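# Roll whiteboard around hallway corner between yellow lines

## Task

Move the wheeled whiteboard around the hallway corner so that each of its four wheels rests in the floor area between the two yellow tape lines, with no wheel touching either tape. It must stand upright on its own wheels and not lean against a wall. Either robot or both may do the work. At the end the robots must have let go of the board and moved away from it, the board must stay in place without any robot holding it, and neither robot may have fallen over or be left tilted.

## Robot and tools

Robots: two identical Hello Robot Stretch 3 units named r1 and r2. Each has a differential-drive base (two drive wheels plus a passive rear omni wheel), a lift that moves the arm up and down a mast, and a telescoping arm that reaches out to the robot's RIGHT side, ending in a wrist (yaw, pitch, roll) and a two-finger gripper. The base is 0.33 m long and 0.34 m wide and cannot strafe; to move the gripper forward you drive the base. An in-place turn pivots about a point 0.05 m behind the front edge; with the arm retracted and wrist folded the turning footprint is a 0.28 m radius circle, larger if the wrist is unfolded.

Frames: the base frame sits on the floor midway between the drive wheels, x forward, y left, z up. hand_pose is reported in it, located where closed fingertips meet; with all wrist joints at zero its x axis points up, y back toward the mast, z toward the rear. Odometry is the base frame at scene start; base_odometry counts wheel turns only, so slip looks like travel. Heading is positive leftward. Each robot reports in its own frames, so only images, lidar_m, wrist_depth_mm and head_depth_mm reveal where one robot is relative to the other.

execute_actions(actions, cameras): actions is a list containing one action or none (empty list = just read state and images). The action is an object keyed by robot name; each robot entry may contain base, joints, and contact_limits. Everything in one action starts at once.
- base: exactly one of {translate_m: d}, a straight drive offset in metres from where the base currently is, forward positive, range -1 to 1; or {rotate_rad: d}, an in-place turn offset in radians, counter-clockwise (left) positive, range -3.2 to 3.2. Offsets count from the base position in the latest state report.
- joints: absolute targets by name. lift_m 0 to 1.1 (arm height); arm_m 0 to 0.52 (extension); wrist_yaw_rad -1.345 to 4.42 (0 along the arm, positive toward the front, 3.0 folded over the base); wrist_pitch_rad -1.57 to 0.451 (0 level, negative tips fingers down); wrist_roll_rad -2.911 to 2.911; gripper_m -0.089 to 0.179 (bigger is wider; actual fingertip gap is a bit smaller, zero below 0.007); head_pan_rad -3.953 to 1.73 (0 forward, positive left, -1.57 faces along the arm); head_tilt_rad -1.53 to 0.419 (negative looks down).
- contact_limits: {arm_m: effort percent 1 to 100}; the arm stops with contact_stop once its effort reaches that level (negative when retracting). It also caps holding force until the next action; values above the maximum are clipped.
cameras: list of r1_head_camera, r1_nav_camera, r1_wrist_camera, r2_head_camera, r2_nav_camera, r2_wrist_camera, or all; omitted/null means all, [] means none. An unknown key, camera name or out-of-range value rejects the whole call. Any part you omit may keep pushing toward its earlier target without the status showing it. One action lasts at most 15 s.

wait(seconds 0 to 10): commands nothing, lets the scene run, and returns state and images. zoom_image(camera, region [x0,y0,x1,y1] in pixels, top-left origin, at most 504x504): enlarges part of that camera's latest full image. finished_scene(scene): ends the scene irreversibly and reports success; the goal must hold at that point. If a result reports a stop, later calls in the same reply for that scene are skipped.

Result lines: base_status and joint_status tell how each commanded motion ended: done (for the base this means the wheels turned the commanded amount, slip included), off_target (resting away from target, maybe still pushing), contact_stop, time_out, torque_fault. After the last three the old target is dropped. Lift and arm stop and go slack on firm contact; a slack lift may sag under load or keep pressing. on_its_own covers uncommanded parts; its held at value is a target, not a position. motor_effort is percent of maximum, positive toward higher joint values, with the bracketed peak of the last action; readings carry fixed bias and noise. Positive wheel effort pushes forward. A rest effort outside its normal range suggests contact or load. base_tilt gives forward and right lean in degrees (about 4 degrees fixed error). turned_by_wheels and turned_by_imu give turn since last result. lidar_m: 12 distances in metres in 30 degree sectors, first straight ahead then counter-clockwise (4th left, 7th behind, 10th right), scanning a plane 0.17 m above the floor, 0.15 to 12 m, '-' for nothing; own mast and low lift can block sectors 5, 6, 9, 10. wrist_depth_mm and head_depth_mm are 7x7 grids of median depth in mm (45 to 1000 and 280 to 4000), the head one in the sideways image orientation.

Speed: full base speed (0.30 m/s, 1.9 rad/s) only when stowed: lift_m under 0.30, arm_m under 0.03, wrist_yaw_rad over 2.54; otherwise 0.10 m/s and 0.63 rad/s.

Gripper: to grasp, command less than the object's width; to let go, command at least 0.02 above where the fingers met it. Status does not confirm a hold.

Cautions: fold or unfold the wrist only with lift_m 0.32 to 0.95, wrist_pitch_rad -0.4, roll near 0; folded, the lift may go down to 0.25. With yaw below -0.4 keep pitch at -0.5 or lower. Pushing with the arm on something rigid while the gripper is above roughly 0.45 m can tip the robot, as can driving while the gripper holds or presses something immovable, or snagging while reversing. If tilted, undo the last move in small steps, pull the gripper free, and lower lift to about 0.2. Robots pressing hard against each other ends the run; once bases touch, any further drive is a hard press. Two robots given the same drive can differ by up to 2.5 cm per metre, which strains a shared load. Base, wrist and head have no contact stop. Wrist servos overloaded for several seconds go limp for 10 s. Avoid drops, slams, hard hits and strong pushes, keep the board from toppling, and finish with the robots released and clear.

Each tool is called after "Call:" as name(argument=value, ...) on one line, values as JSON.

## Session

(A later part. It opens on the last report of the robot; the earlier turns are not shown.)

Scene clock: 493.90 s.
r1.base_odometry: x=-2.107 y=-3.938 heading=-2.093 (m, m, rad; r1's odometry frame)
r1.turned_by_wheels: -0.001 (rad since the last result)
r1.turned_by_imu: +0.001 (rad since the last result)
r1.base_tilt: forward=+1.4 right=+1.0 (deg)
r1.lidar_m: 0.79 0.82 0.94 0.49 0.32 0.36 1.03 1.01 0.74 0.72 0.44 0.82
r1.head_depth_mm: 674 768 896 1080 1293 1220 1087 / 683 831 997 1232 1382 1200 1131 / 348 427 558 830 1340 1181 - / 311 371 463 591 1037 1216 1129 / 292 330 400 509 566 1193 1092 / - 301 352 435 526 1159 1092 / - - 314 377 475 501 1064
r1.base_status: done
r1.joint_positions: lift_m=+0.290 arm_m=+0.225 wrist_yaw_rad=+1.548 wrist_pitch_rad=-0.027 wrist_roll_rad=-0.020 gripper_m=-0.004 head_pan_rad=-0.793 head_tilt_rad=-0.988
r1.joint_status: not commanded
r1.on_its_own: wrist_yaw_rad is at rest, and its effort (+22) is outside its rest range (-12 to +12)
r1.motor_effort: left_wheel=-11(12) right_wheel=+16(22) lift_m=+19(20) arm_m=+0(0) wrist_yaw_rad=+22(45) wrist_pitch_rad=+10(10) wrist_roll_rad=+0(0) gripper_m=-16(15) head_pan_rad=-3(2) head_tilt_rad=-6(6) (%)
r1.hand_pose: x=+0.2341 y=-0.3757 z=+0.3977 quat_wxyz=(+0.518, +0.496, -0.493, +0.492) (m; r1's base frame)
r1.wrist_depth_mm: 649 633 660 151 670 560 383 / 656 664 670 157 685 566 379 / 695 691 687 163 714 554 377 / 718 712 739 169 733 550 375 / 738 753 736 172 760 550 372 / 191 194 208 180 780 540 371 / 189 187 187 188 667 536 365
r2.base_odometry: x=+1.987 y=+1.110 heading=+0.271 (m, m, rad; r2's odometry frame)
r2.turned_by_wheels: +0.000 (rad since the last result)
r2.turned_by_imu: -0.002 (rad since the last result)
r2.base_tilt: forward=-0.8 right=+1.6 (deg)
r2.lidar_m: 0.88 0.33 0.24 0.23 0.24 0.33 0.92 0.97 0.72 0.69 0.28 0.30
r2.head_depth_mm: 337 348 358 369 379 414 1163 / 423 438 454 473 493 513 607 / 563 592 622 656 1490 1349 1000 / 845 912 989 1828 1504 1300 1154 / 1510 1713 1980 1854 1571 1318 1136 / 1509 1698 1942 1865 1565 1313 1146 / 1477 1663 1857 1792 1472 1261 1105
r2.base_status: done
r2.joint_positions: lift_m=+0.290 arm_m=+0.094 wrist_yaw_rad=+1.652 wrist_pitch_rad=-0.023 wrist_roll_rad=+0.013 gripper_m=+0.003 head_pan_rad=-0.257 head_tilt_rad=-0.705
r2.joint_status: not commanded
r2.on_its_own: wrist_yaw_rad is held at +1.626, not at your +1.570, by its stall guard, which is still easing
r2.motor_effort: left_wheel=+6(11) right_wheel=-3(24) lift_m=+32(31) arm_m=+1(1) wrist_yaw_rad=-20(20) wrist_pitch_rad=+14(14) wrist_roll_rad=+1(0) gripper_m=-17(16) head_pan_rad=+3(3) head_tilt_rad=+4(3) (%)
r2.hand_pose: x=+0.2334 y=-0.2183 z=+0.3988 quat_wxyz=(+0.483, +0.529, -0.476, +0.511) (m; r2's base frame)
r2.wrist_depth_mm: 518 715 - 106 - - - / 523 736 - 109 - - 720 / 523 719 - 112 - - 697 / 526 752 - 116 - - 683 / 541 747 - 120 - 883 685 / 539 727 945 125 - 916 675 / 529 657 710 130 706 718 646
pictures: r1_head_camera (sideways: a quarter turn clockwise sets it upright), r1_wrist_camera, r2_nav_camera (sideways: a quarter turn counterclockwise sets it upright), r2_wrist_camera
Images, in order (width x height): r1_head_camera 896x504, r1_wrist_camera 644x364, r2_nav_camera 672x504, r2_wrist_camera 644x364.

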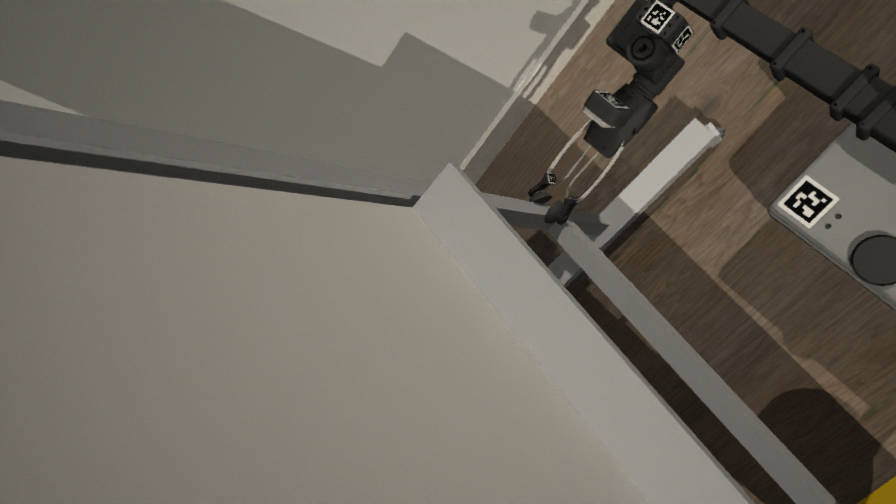

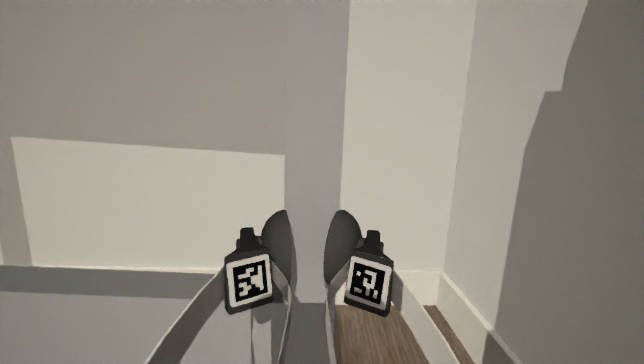

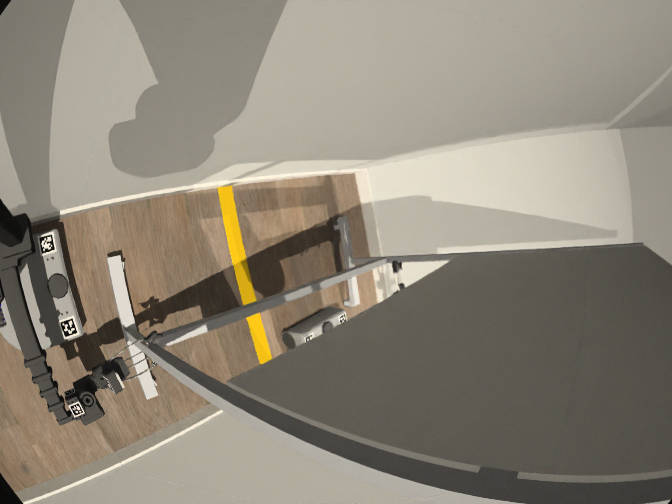

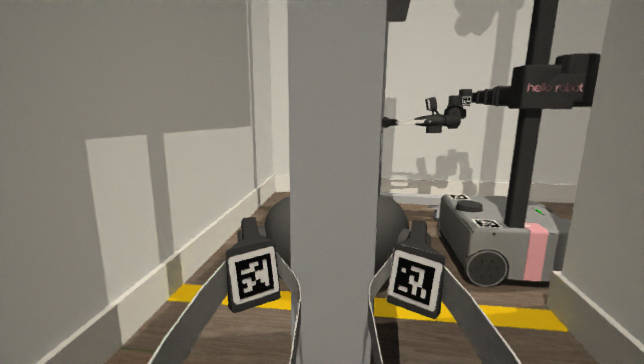

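Call:
execute_actions(actions=[{"r1": {"base": {"translate_m": -0.4}, "joints": {"gripper_m": 0.14, "head_pan_rad": 0.3, "head_tilt_rad": -0.8}}, "r2": {"base": {"translate_m": -0.87}}}])

Scene clock: 508.37 s.
r1.base_odometry: x=-1.908 y=-3.592 heading=-2.093 (m, m, rad; r1's odometry frame)
r1.turned_by_wheels: +0.000 (rad since the last result)
r1.turned_by_imu: -0.003 (rad since the last result)
r1.base_tilt: forward=+1.5 right=+1.0 (deg)
r1.lidar_m: 1.19 0.36 0.27 0.26 0.27 0.37 1.03 1.00 0.74 0.71 0.74 1.02
r1.head_depth_mm: 964 1102 1278 1525 1493 1292 1130 / 991 1132 1315 1585 1498 1288 1124 / 1012 1164 1372 1653 1495 1289 1127 / 1038 1195 1425 1684 1493 1284 1129 / 1066 1234 1475 1697 1498 1290 1135 / 1098 1278 1533 1741 1448 1293 878 / 1133 1329 1600 1783 1056 570 626
r1.base_status: done
r1.joint_positions: lift_m=+0.290 arm_m=+0.225 wrist_yaw_rad=+1.571 wrist_pitch_rad=-0.027 wrist_roll_rad=-0.020 gripper_m=+0.140 head_pan_rad=+0.293 head_tilt_rad=-0.804
r1.joint_status: all done
r1.motor_effort: left_wheel=+0(15) right_wheel=+0(11) lift_m=+18(19) arm_m=+0(0) wrist_yaw_rad=-1(22) wrist_pitch_rad=+10(10) wrist_roll_rad=+1(1) gripper_m=+1(82) head_pan_rad=+2(28) head_tilt_rad=+2(20) (%)
r1.hand_pose: x=+0.2341 y=-0.3698 z=+0.3979 quat_wxyz=(+0.512, +0.502, -0.488, +0.498) (m; r1's base frame)
r1.wrist_depth_mm: - - - - - 581 393 / - - - - - 584 390 / - - - - - 572 384 / - - - - - 571 377 / - - - - - 570 385 / 834 - 854 902 872 489 376 / 635 653 651 660 683 568 379
r2.base_odometry: x=+1.149 y=+0.877 heading=+0.272 (m, m, rad; r2's odometry frame)
r2.turned_by_wheels: +0.000 (rad since the last result)
r2.turned_by_imu: -0.006 (rad since the last result)
r2.base_tilt: forward=-0.8 right=+1.5 (deg)
r2.lidar_m: 0.90 0.33 0.24 0.23 0.24 0.33 0.92 1.84 0.71 0.69 0.29 0.30
r2.head_depth_mm: 375 378 384 387 392 413 1152 / 492 500 506 517 526 534 618 / 716 732 751 770 1546 1294 1089 / 1329 1374 2349 1843 1532 1335 1152 / 2310 2624 2485 1878 1560 1328 1144 / 2217 2507 2475 1901 1546 1314 1133 / 2200 2438 2299 1835 1478 1273 1112
r2.base_status: done
r2.joint_positions: lift_m=+0.290 arm_m=+0.094 wrist_yaw_rad=+1.659 wrist_pitch_rad=-0.023 wrist_roll_rad=+0.013 gripper_m=+0.003 head_pan_rad=-0.257 head_tilt_rad=-0.705
r2.joint_status: not commanded
r2.on_its_own: wrist_yaw_rad is held at +1.669, not at your +1.570, by its stall guard, which is not easing now
r2.motor_effort: left_wheel=+5(6) right_wheel=-11(29) lift_m=+32(31) arm_m=+1(1) wrist_yaw_rad=+8(8) wrist_pitch_rad=+14(14) wrist_roll_rad=+0(0) gripper_m=-17(17) head_pan_rad=+3(4) head_tilt_rad=+4(3) (%)
r2.hand_pose: x=+0.2333 y=-0.2166 z=+0.3988 quat_wxyz=(+0.481, +0.530, -0.474, +0.512) (m; r2's base frame)
r2.wrist_depth_mm: 523 722 - 107 - - 703 / 518 712 - 110 - - 691 / 533 727 - 113 - - 695 / 531 745 - 117 - - 676 / 543 738 - 120 - - 682 / 538 742 923 125 158 895 678 / 532 680 697 131 667 708 644
pictures: r1_head_camera (sideways: a quarter turn clockwise sets it upright), r1_nav_camera (sideways: a quarter turn counterclockwise sets it upright), r1_wrist_camera, r2_head_camera (sideways: a quarter turn clockwise sets it upright), r2_nav_camera (sideways: a quarter turn counterclockwise sets it upright), r2_wrist_camera
Images, in order (width x height): r1_head_camera 896x504, r1_nav_camera 672x504, r1_wrist_camera 644x364, r2_head_camera 896x504, r2_nav_camera 672x504, r2_wrist_camera 644x364.

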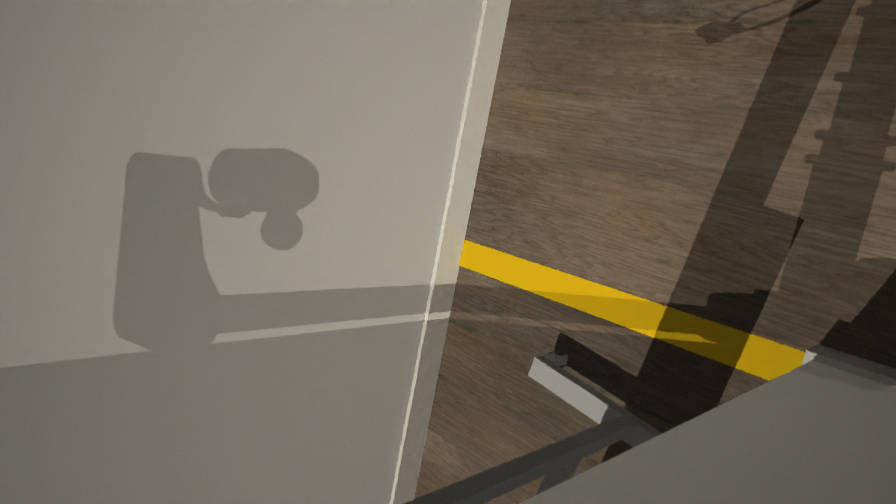

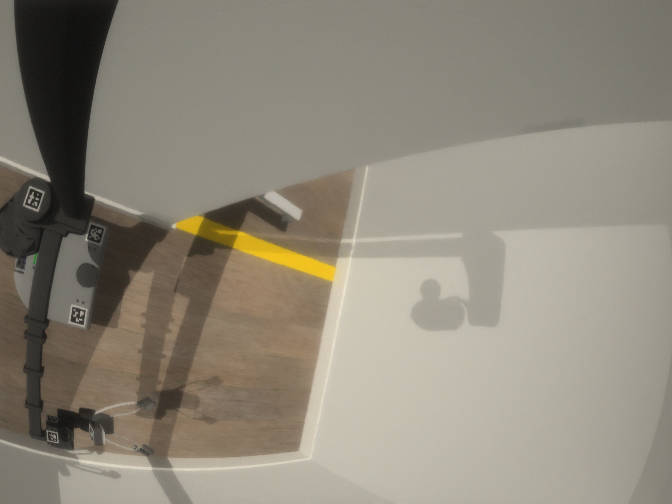

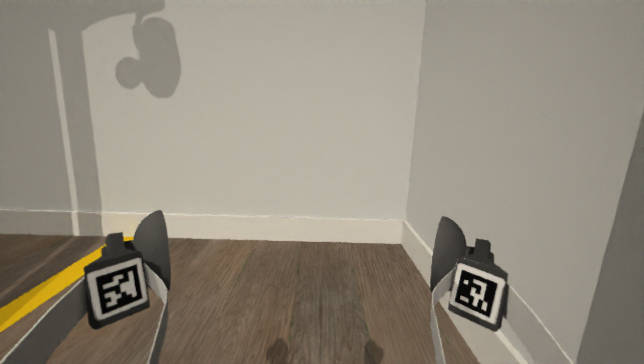

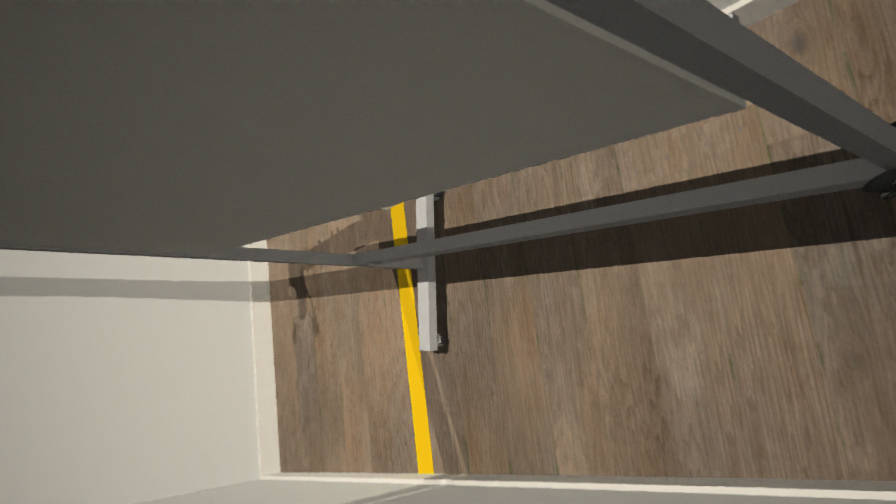

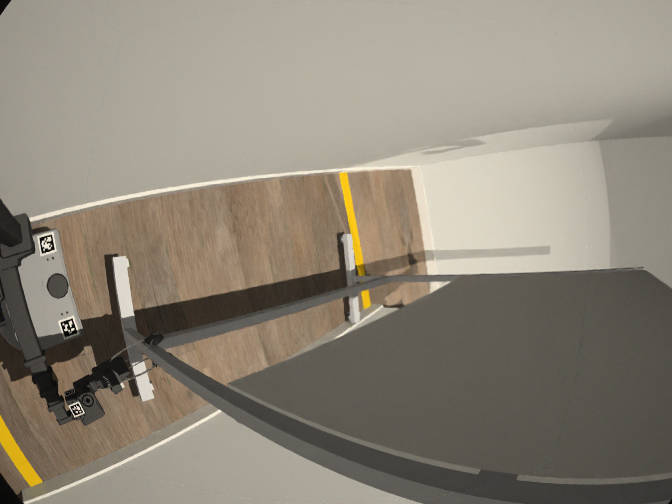

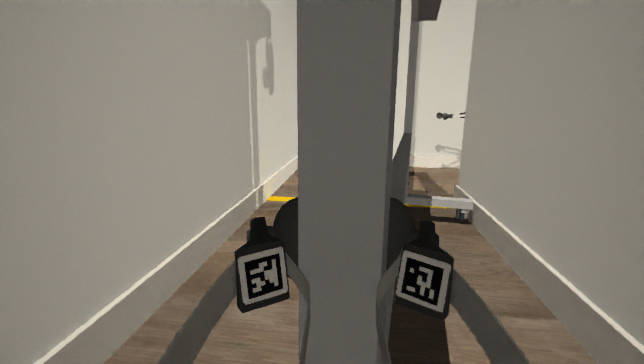

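Call:
zoom_image(camera="r2_wrist_camera", region=[380, 150, 540, 250])

Call:
zoom_image(camera="r2_nav_camera", region=[280, 200, 440, 360])

Call:
zoom_image(camera="r1_head_camera", region=[420, 220, 880, 504])

Region (380, 150, 540, 250) of r2_wrist_camera's 644x364 image, scaled by 3.150; it fills the top 315 rows of this view, and the rest is white.

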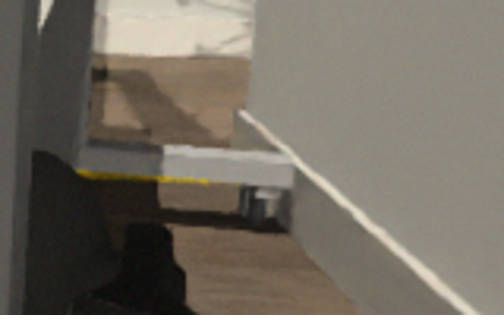

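Region (280, 200, 440, 360) of r2_nav_camera's 672x504 image, scaled by 3.150, with more detail than that image has.

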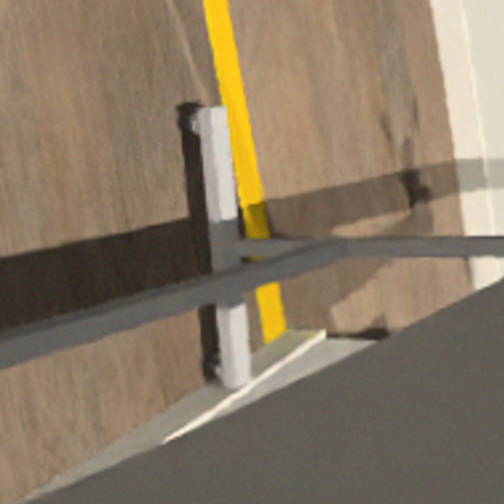

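Region (420, 220, 880, 504) of r1_head_camera's 896x504 image, scaled by 1.096, with more detail than that image has; it fills the top 311 rows of this view, and the rest is white.

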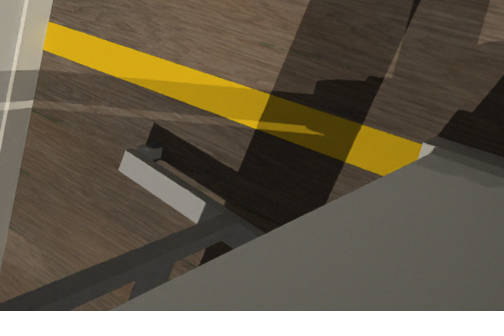

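Call:
execute_actions(actions=[{"r1": {"base": {"translate_m": 0.22}, "joints": {"head_pan_rad": 1.45, "head_tilt_rad": -0.95}}, "r2": {"base": {"translate_m": -0.2}, "joints": {"wrist_yaw_rad": 1.87}}}], cameras=["r1_head_camera", "r2_head_camera", "r2_nav_camera", "r2_wrist_camera"])

Scene clock: 566.03 s.
r1.base_odometry: x=-2.017 y=-3.782 heading=-2.093 (m, m, rad; r1's odometry frame)
r1.turned_by_wheels: +0.000 (rad since the last result)
r1.turned_by_imu: +0.001 (rad since the last result)
r1.base_tilt: forward=+1.4 right=+1.1 (deg)
r1.lidar_m: 0.97 1.00 0.78 0.25 0.26 0.36 1.03 1.00 0.74 0.71 0.74 1.00
r1.head_depth_mm: 692 1901 1855 1602 1395 1232 1104 / 895 887 1805 1566 1394 1222 1109 / 1849 2122 1853 1572 1398 1227 1098 / 2836 2290 1844 1419 1346 1166 1123 / - - 297 360 502 808 - / - - 293 348 479 673 - / - - 289 337 434 - 1068
r1.base_status: done
r1.joint_positions: lift_m=+0.290 arm_m=+0.225 wrist_yaw_rad=+1.571 wrist_pitch_rad=-0.027 wrist_roll_rad=-0.020 gripper_m=+0.140 head_pan_rad=+1.443 head_tilt_rad=-0.938
r1.joint_status: all done
r1.motor_effort: left_wheel=+0(7) right_wheel=+0(7) lift_m=+19(19) arm_m=+0(0) wrist_yaw_rad=-1(1) wrist_pitch_rad=+10(10) wrist_roll_rad=+0(0) gripper_m=+1(1) head_pan_rad=+3(31) head_tilt_rad=-5(17) (%)
r1.hand_pose: x=+0.2341 y=-0.3698 z=+0.3979 quat_wxyz=(+0.512, +0.502, -0.488, +0.498) (m; r1's base frame)
r1.wrist_depth_mm: 837 815 831 849 852 588 395 / 856 856 862 851 842 589 387 / 845 856 878 904 884 570 390 / 886 920 900 917 916 563 384 / 917 930 945 947 948 562 378 / 826 - 868 879 891 495 382 / 641 646 662 668 673 569 378
r2.base_odometry: x=+0.956 y=+0.823 heading=+0.272 (m, m, rad; r2's odometry frame)
r2.turned_by_wheels: +0.000 (rad since the last result)
r2.turned_by_imu: -0.002 (rad since the last result)
r2.base_tilt: forward=-0.8 right=+1.6 (deg)
r2.lidar_m: 0.91 0.33 0.24 0.23 0.24 0.33 0.91 1.84 0.71 0.69 0.26 0.25
r2.head_depth_mm: 307 308 303 313 304 529 1171 / 388 391 395 400 404 407 1105 / 580 587 598 606 616 1280 825 / 1145 1177 1629 1832 1536 1287 1148 / 2481 2800 2510 1874 1566 1324 1142 / 2404 2706 2494 1905 1558 1309 1143 / 2329 2587 2317 1800 1483 1268 1107
r2.base_status: done
r2.joint_positions: lift_m=+0.290 arm_m=+0.094 wrist_yaw_rad=+1.856 wrist_pitch_rad=-0.022 wrist_roll_rad=+0.013 gripper_m=+0.003 head_pan_rad=-0.257 head_tilt_rad=-0.705
r2.joint_status: all done
r2.motor_effort: left_wheel=+5(8) right_wheel=-12(27) lift_m=+31(31) arm_m=-2(2) wrist_yaw_rad=+11(50) wrist_pitch_rad=+14(14) wrist_roll_rad=+0(1) gripper_m=-18(22) head_pan_rad=+3(3) head_tilt_rad=+3(4) (%)
r2.hand_pose: x=+0.2240 y=-0.1673 z=+0.3990 quat_wxyz=(+0.428, +0.574, -0.420, +0.557) (m; r2's base frame)
r2.wrist_depth_mm: 417 545 787 107 - - - / 427 544 803 111 - - - / 430 537 801 114 - - - / 438 555 852 118 - - - / 433 558 790 121 298 - - / 445 581 750 124 130 930 886 / 452 570 707 131 218 729 718
pictures: r1_head_camera (sideways: a quarter turn clockwise sets it upright), r2_head_camera (sideways: a quarter turn clockwise sets it upright), r2_nav_camera (sideways: a quarter turn counterclockwise sets it upright), r2_wrist_camera
Images, in order (width x height): r1_head_camera 896x504, r2_head_camera 896x504, r2_nav_camera 672x504, r2_wrist_camera 644x364.

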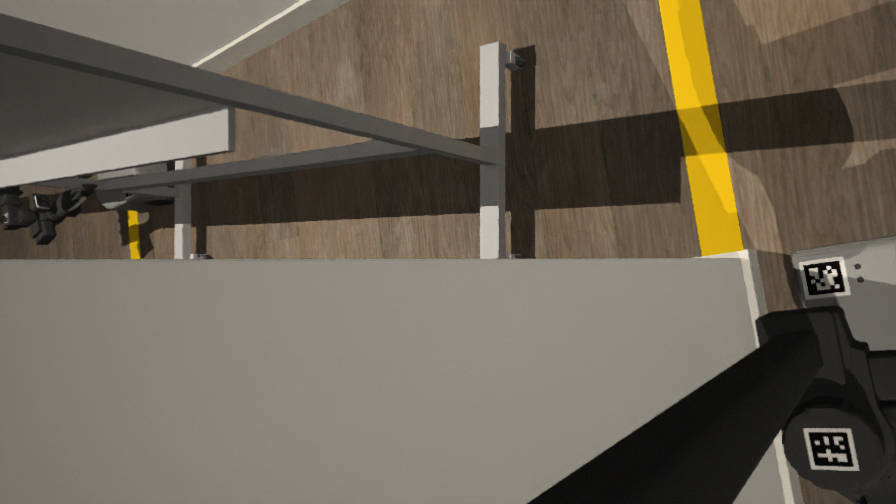

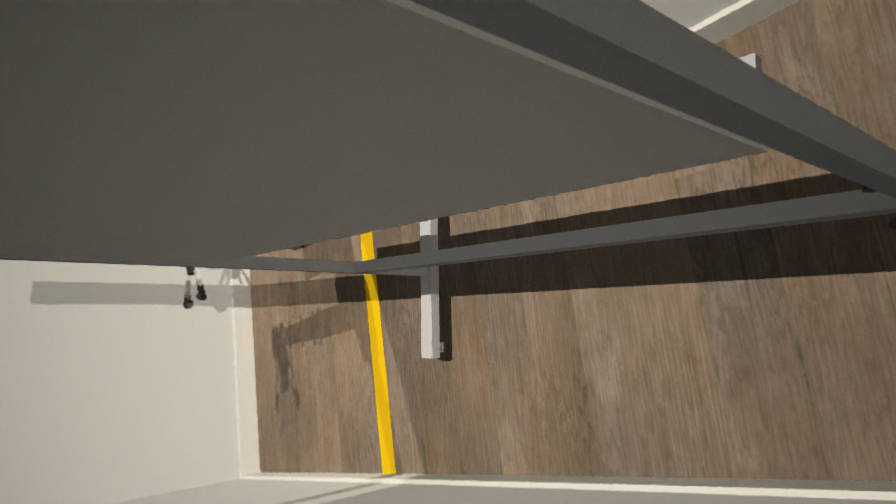

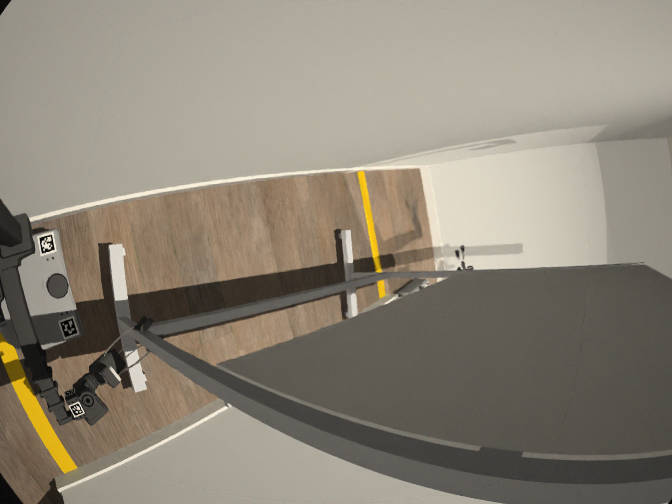

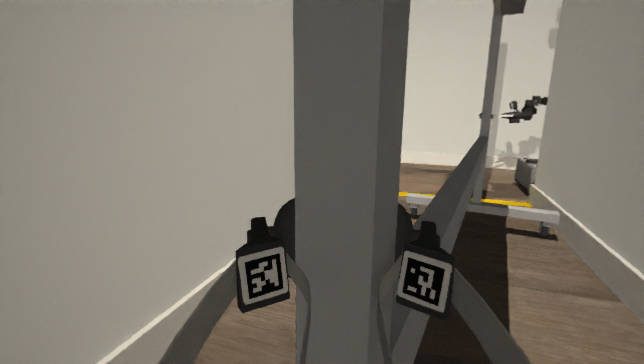

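Call:
zoom_image(camera="r2_wrist_camera", region=[460, 150, 644, 270])

Call:
zoom_image(camera="r2_nav_camera", region=[280, 200, 440, 360])

Region (460, 150, 644, 270) of r2_wrist_camera's 644x364 image, scaled by 2.739; it fills the top 329 rows of this view, and the rest is white.

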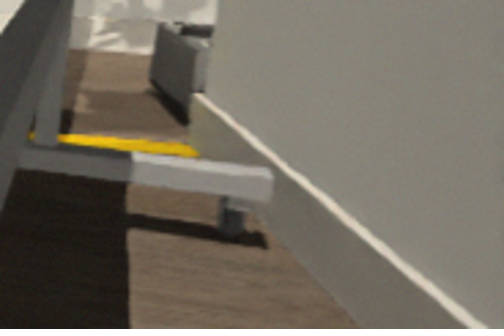

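Region (280, 200, 440, 360) of r2_nav_camera's 672x504 image, scaled by 3.150, with more detail than that image has.

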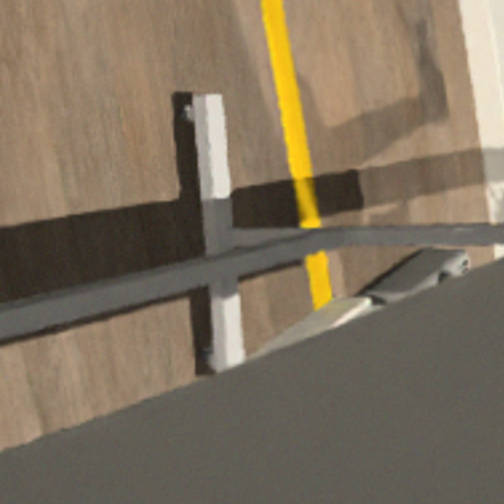

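Call:
execute_actions(actions=[{"r1": {"base": {"translate_m": 0.09}, "joints": {"head_pan_rad": 1.55, "head_tilt_rad": -0.8}}, "r2": {"base": {"translate_m": -0.38}, "joints": {"gripper_m": 0.16, "head_tilt_rad": -0.9}}}], cameras=["r1_head_camera", "r2_head_camera", "r2_nav_camera", "r2_wrist_camera"])

Scene clock: 581.43 s.
r1.base_odometry: x=-2.062 y=-3.860 heading=-2.093 (m, m, rad; r1's odometry frame)
r1.turned_by_wheels: +0.000 (rad since the last result)
r1.turned_by_imu: +0.000 (rad since the last result)
r1.base_tilt: forward=+1.4 right=+1.1 (deg)
r1.lidar_m: 0.88 0.91 1.10 0.26 0.26 0.36 1.03 1.00 0.74 0.71 0.74 0.91
r1.head_depth_mm: 2095 2147 2082 1797 1501 1292 1129 / 1070 2550 2178 1796 1510 1283 1128 / 1781 2524 2163 1693 1501 1289 1124 / 3636 2981 2260 1798 1501 1292 1125 / 1212 986 827 717 632 605 870 / 371 354 331 317 382 502 - / - - - 305 363 - 972
r1.base_status: done
r1.joint_positions: lift_m=+0.290 arm_m=+0.225 wrist_yaw_rad=+1.571 wrist_pitch_rad=-0.027 wrist_roll_rad=-0.020 gripper_m=+0.140 head_pan_rad=+1.543 head_tilt_rad=-0.804
r1.joint_status: all done
r1.motor_effort: left_wheel=+0(7) right_wheel=+0(4) lift_m=+19(19) arm_m=+1(0) wrist_yaw_rad=-1(1) wrist_pitch_rad=+10(10) wrist_roll_rad=+0(0) gripper_m=+1(0) head_pan_rad=+2(10) head_tilt_rad=+2(16) (%)
r1.hand_pose: x=+0.2341 y=-0.3698 z=+0.3979 quat_wxyz=(+0.512, +0.502, -0.488, +0.498) (m; r1's base frame)
r1.wrist_depth_mm: 736 749 744 743 755 598 392 / 758 774 761 782 773 583 391 / 780 794 800 774 798 576 387 / 776 820 827 796 831 579 381 / 836 843 847 875 876 570 386 / 813 - 871 873 868 494 383 / 636 639 653 664 675 579 377
r2.base_odometry: x=+0.590 y=+0.721 heading=+0.273 (m, m, rad; r2's odometry frame)
r2.turned_by_wheels: +0.000 (rad since the last result)
r2.turned_by_imu: -0.003 (rad since the last result)
r2.base_tilt: forward=-0.8 right=+1.6 (deg)
r2.lidar_m: 0.91 0.33 0.24 0.23 0.24 0.33 0.91 1.55 1.34 0.69 0.29 0.30
r2.head_depth_mm: 359 370 384 395 443 1258 1118 / 456 477 497 521 544 1097 1128 / 627 664 708 1577 1388 1092 1077 / 997 1590 1832 1546 1392 1228 1062 / 2820 2377 1866 1613 1384 1218 1065 / 2749 2344 1922 1605 1374 1216 1087 / 2724 2244 1794 1532 1303 1128 1008
r2.base_status: done
r2.joint_positions: lift_m=+0.290 arm_m=+0.094 wrist_yaw_rad=+1.862 wrist_pitch_rad=-0.022 wrist_roll_rad=+0.013 gripper_m=+0.160 head_pan_rad=-0.257 head_tilt_rad=-0.889
r2.joint_status: all done
r2.motor_effort: left_wheel=+5(6) right_wheel=-14(24) lift_m=+31(32) arm_m=-1(2) wrist_yaw_rad=+7(16) wrist_pitch_rad=+13(14) wrist_roll_rad=+0(0) gripper_m=-1(85) head_pan_rad=+3(4) head_tilt_rad=-7(29) (%)
r2.hand_pose: x=+0.2236 y=-0.1658 z=+0.3992 quat_wxyz=(+0.426, +0.575, -0.418, +0.559) (m; r2's base frame)
r2.wrist_depth_mm: 418 541 760 - - 101 - / 425 538 772 - - 103 - / 423 547 811 - - 107 - / 432 554 824 - - 111 - / 436 576 841 - - 113 987 / 417 - 823 957 836 117 865 / 466 571 722 708 663 124 675
pictures: r1_head_camera (sideways: a quarter turn clockwise sets it upright), r2_head_camera (sideways: a quarter turn clockwise sets it upright), r2_nav_camera (sideways: a quarter turn counterclockwise sets it upright), r2_wrist_camera
Images, in order (width x height): r1_head_camera 896x504, r2_head_camera 896x504, r2_nav_camera 672x504, r2_wrist_camera 644x364.

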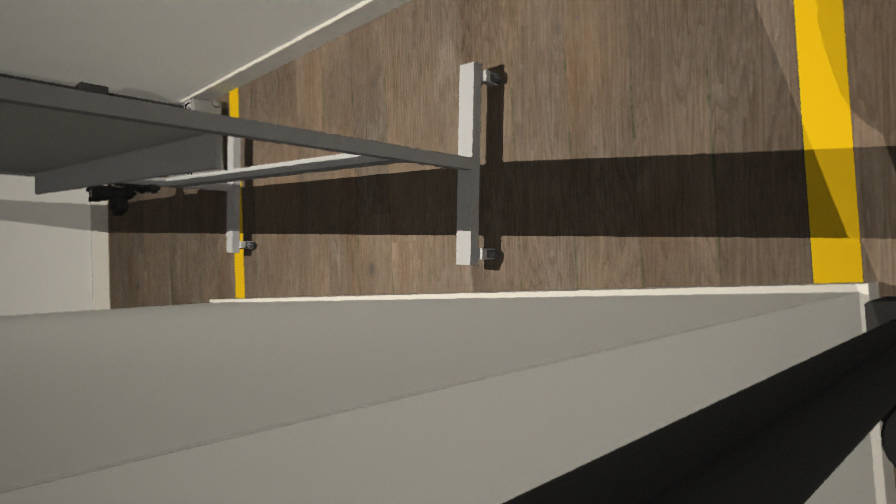

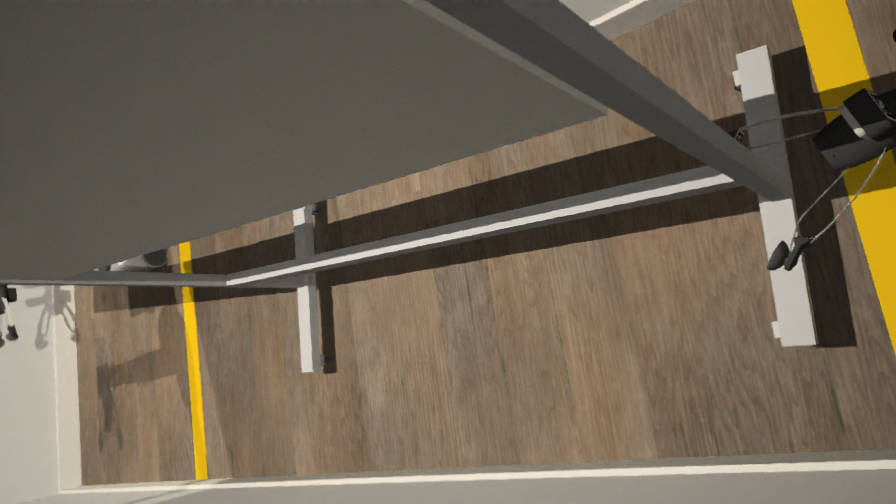

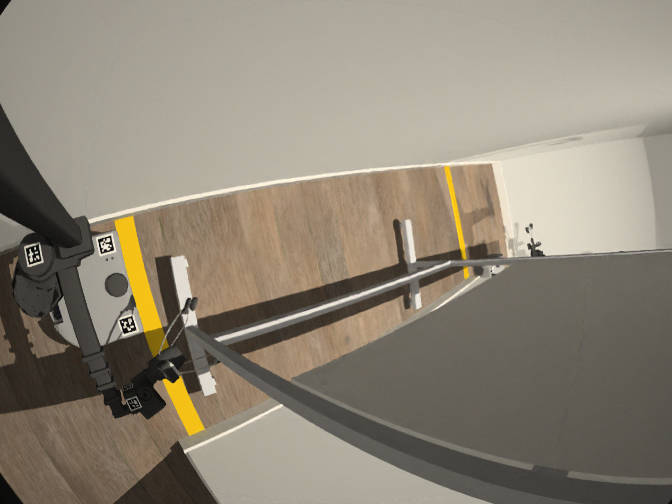

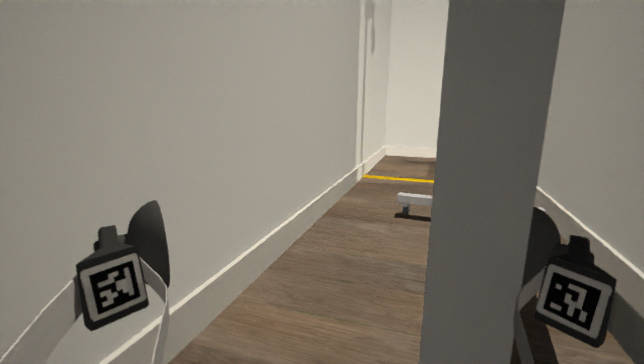

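Call:
zoom_image(camera="r2_head_camera", region=[640, 0, 896, 380])

Call:
zoom_image(camera="r1_head_camera", region=[170, 70, 330, 310])

Region (640, 0, 896, 380) of r2_head_camera's 896x504 image, scaled by 1.326, with more detail than that image has; it fills the left 340 columns of this view, and the rest is white.

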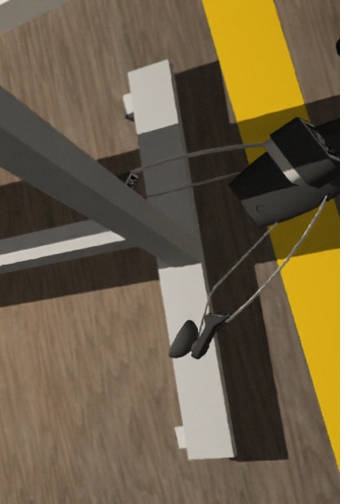

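Region (170, 70, 330, 310) of r1_head_camera's 896x504 image, scaled by 2.100, with more detail than that image has.

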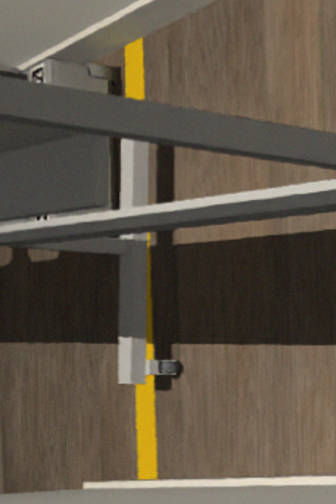

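Call:
execute_actions(actions=[{"r2": {"base": {"translate_m": 0.012}, "joints": {"wrist_yaw_rad": 1.58}}}], cameras=["r2_head_camera", "r2_wrist_camera"])

Scene clock: 595.27 s.
r1.base_odometry: x=-2.062 y=-3.860 heading=-2.093 (m, m, rad; r1's odometry frame)
r1.turned_by_wheels: +0.000 (rad since the last result)
r1.turned_by_imu: +0.000 (rad since the last result)
r1.base_tilt: forward=+1.4 right=+1.0 (deg)
r1.lidar_m: 0.88 0.91 1.10 0.26 0.26 0.36 1.03 1.00 0.74 0.71 0.74 0.91
r1.head_depth_mm: 2089 2140 2102 1792 1500 1282 1130 / 1071 2555 2161 1799 1504 1292 1131 / 1787 2374 2157 1696 1503 1282 1127 / 3658 2969 2251 1804 1497 1284 1125 / 1216 986 830 716 631 604 870 / 371 354 331 317 382 501 - / - - - 305 362 - 969
r1.base_status: not commanded
r1.joint_positions: lift_m=+0.290 arm_m=+0.225 wrist_yaw_rad=+1.571 wrist_pitch_rad=-0.027 wrist_roll_rad=-0.020 gripper_m=+0.140 head_pan_rad=+1.543 head_tilt_rad=-0.804
r1.joint_status: not commanded
r1.motor_effort: left_wheel=-1(0) right_wheel=+0(0) lift_m=+19(19) arm_m=+0(0) wrist_yaw_rad=-2(1) wrist_pitch_rad=+10(9) wrist_roll_rad=+0(0) gripper_m=+0(1) head_pan_rad=+3(3) head_tilt_rad=+2(2) (%)
r1.hand_pose: x=+0.2341 y=-0.3698 z=+0.3979 quat_wxyz=(+0.512, +0.502, -0.488, +0.498) (m; r1's base frame)
r1.wrist_depth_mm: 742 734 747 775 744 592 393 / 767 757 766 771 774 583 391 / 799 795 795 779 827 573 387 / 812 835 811 817 826 575 386 / 830 841 821 835 849 565 380 / 819 - 846 858 867 495 383 / 633 656 675 667 681 576 383
r2.base_odometry: x=+0.602 y=+0.724 heading=+0.273 (m, m, rad; r2's odometry frame)
r2.turned_by_wheels: +0.000 (rad since the last result)
r2.turned_by_imu: -0.001 (rad since the last result)
r2.base_tilt: forward=-0.7 right=+1.6 (deg)
r2.lidar_m: 0.91 0.33 0.24 0.23 0.24 0.33 0.91 1.56 1.34 0.69 0.28 0.30
r2.head_depth_mm: 361 373 386 399 426 1252 1112 / 459 478 500 524 546 714 1126 / 632 669 711 1556 1385 954 1071 / 1006 1603 1837 1552 1396 1234 1074 / 2828 2332 1865 1609 1388 1221 1060 / 2827 2347 1889 1594 1390 1217 1086 / 2728 2212 1784 1533 1301 1121 1006
r2.base_status: done
r2.joint_positions: lift_m=+0.290 arm_m=+0.094 wrist_yaw_rad=+1.583 wrist_pitch_rad=-0.022 wrist_roll_rad=+0.013 gripper_m=+0.160 head_pan_rad=-0.257 head_tilt_rad=-0.889
r2.joint_status: all done
r2.motor_effort: left_wheel=+2(11) right_wheel=-2(10) lift_m=+33(32) arm_m=-1(2) wrist_yaw_rad=-2(7) wrist_pitch_rad=+13(13) wrist_roll_rad=+0(0) gripper_m=+1(1) head_pan_rad=+3(4) head_tilt_rad=-6(6) (%)
r2.hand_pose: x=+0.2343 y=-0.2361 z=+0.3992 quat_wxyz=(+0.500, +0.512, -0.494, +0.494) (m; r2's base frame)
r2.wrist_depth_mm: 575 841 - 96 - 948 606 / 580 860 - 99 - 945 604 / 591 840 - 102 - 947 603 / 586 840 - 106 - 922 591 / 592 915 - 110 - 987 573 / 559 - 869 115 920 888 539 / 617 703 695 119 725 728 599
pictures: r2_head_camera (sideways: a quarter turn clockwise sets it upright), r2_wrist_camera
Images, in order (width x height): r2_head_camera 896x504, r2_wrist_camera 644x364.

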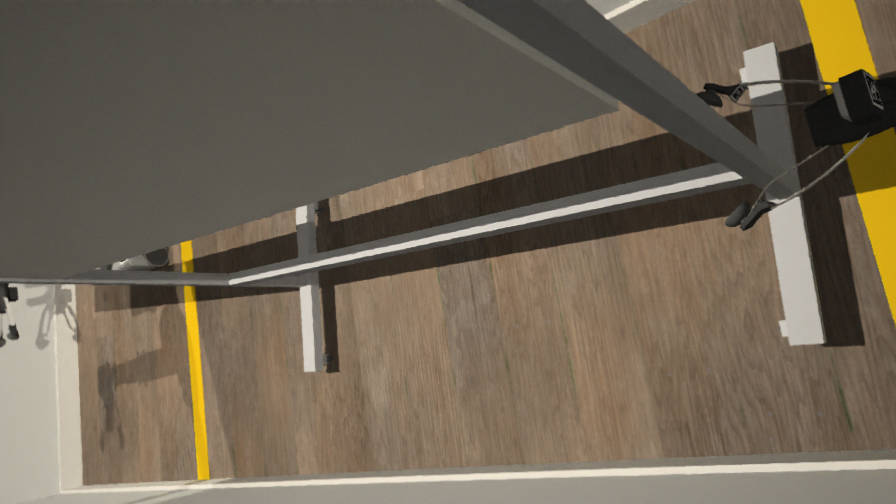

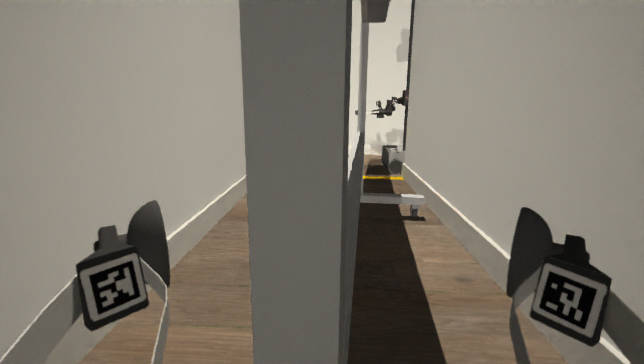

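The post is now centred and free. Back r2 off.

Call:
execute_actions(actions=[{"r2": {"base": {"translate_m": -0.4}}}], cameras=["r1_head_camera", "r2_head_camera", "r2_nav_camera", "r2_wrist_camera"])

Scene clock: 606.30 s.
r1.base_odometry: x=-2.062 y=-3.860 heading=-2.093 (m, m, rad; r1's odometry frame)
r1.turned_by_wheels: +0.000 (rad since the last result)
r1.turned_by_imu: +0.000 (rad since the last result)
r1.base_tilt: forward=+1.5 right=+1.0 (deg)
r1.lidar_m: 0.88 0.91 1.11 0.26 0.26 0.36 1.03 1.00 0.74 0.71 0.75 0.91
r1.head_depth_mm: 2105 2135 2094 1804 1508 1284 1128 / 1067 2582 2164 1810 1501 1284 1124 / 1779 2538 2180 1697 1500 1285 1126 / 3629 3003 2259 1797 1497 1281 1131 / 1219 980 829 716 632 604 869 / 372 354 331 317 382 502 - / - - - 305 363 - 967
r1.base_status: not commanded
r1.joint_positions: lift_m=+0.290 arm_m=+0.225 wrist_yaw_rad=+1.571 wrist_pitch_rad=-0.027 wrist_roll_rad=-0.020 gripper_m=+0.140 head_pan_rad=+1.543 head_tilt_rad=-0.804
r1.joint_status: not commanded
r1.motor_effort: left_wheel=+0(0) right_wheel=+0(0) lift_m=+19(19) arm_m=+0(1) wrist_yaw_rad=-1(1) wrist_pitch_rad=+10(9) wrist_roll_rad=+0(0) gripper_m=+0(1) head_pan_rad=+4(2) head_tilt_rad=+3(2) (%)
r1.hand_pose: x=+0.2341 y=-0.3698 z=+0.3979 quat_wxyz=(+0.512, +0.502, -0.488, +0.498) (m; r1's base frame)
r1.wrist_depth_mm: 737 728 751 761 728 592 394 / 764 767 767 755 781 582 388 / 788 785 787 770 808 582 387 / 794 827 798 827 837 570 382 / 847 848 828 860 863 560 382 / 797 - 831 847 851 501 386 / 643 650 647 667 674 581 376
r2.base_odometry: x=+0.217 y=+0.616 heading=+0.273 (m, m, rad; r2's odometry frame)
r2.turned_by_wheels: +0.000 (rad since the last result)
r2.turned_by_imu: -0.004 (rad since the last result)
r2.base_tilt: forward=-0.8 right=+1.6 (deg)
r2.lidar_m: 0.91 0.33 0.24 0.23 0.24 0.33 0.91 1.14 1.34 1.29 0.80 0.63
r2.head_depth_mm: 1083 1147 1209 1283 1349 1254 1121 / 1325 1405 1512 1575 1432 1250 1152 / 544 656 1728 1645 1350 1243 1104 / 816 897 1799 1244 1361 1229 1097 / 2787 2237 1906 1618 1341 1216 1089 / 3012 2353 1901 1589 1386 1220 1088 / 2925 2235 1781 1522 1314 1125 1005
r2.base_status: done
r2.joint_positions: lift_m=+0.290 arm_m=+0.094 wrist_yaw_rad=+1.583 wrist_pitch_rad=-0.022 wrist_roll_rad=+0.013 gripper_m=+0.160 head_pan_rad=-0.257 head_tilt_rad=-0.889
r2.joint_status: not commanded
r2.motor_effort: left_wheel=+3(5) right_wheel=-1(7) lift_m=+31(31) arm_m=-1(1) wrist_yaw_rad=-1(2) wrist_pitch_rad=+13(13) wrist_roll_rad=+0(0) gripper_m=+0(0) head_pan_rad=+4(3) head_tilt_rad=-6(6) (%)
r2.hand_pose: x=+0.2343 y=-0.2361 z=+0.3992 quat_wxyz=(+0.500, +0.512, -0.494, +0.494) (m; r2's base frame)
r2.wrist_depth_mm: 577 859 - - - 924 607 / 578 880 - - - 948 618 / 583 841 - - - 953 602 / 592 843 - - - 947 597 / 589 902 - - - 981 576 / 562 - 910 862 913 883 540 / 633 675 640 615 580 681 599
pictures: r1_head_camera (sideways: a quarter turn clockwise sets it upright), r2_head_camera (sideways: a quarter turn clockwise sets it upright), r2_nav_camera (sideways: a quarter turn counterclockwise sets it upright), r2_wrist_camera
Images, in order (width x height): r1_head_camera 896x504, r2_head_camera 896x504, r2_nav_camera 672x504, r2_wrist_camera 644x364.

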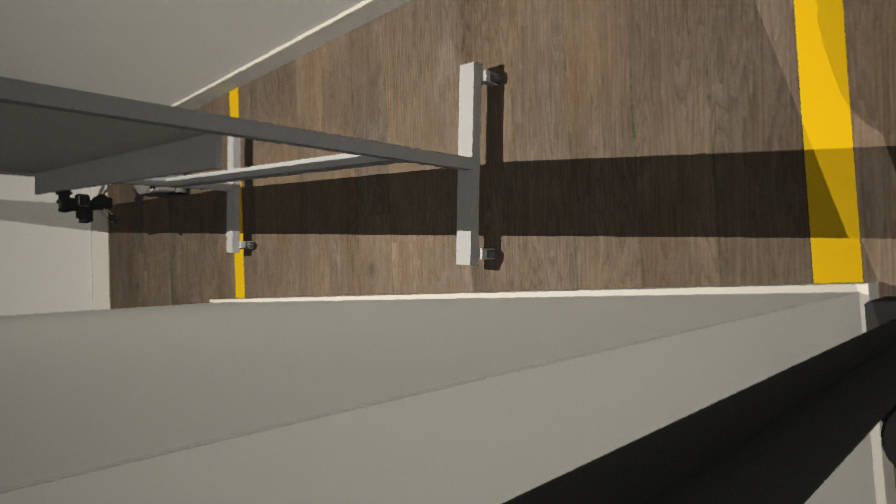

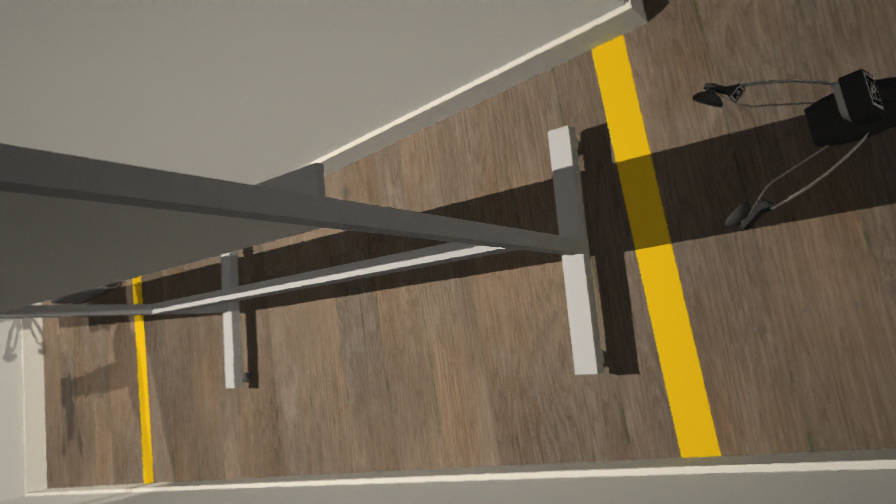

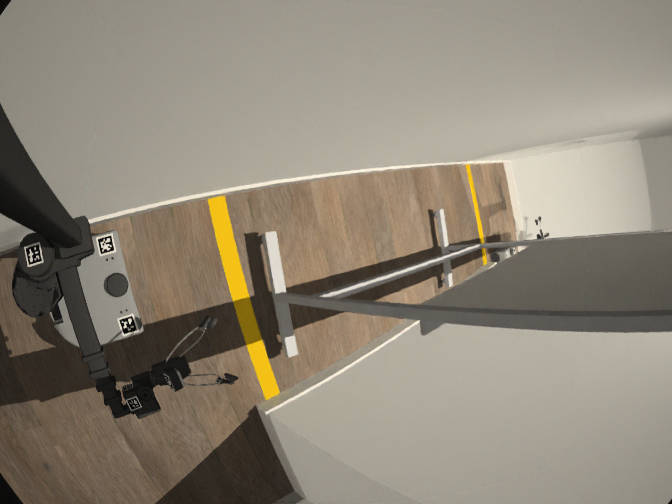

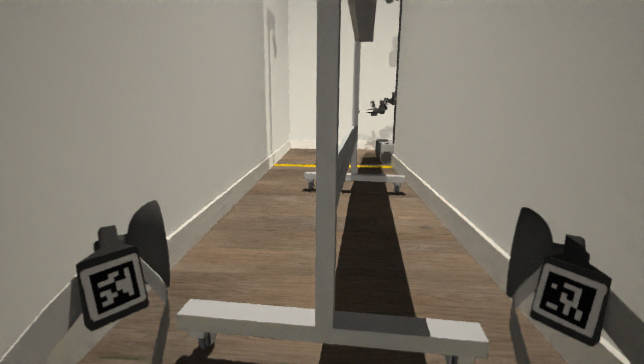

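Call:
zoom_image(camera="r2_head_camera", region=[520, 90, 680, 210])

Region (520, 90, 680, 210) of r2_head_camera's 896x504 image, scaled by 3.150, with more detail than that image has; it fills the top 378 rows of this view, and the rest is white.

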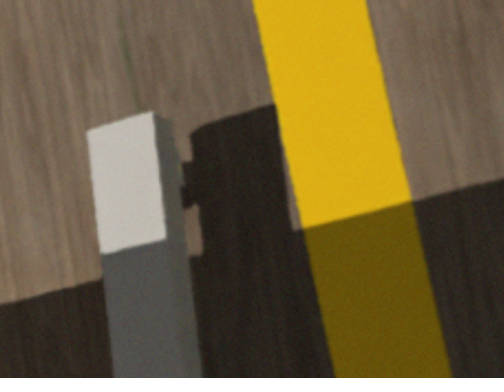

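Call:
finished_scene(scene=1)

The scene is finished: the task was done.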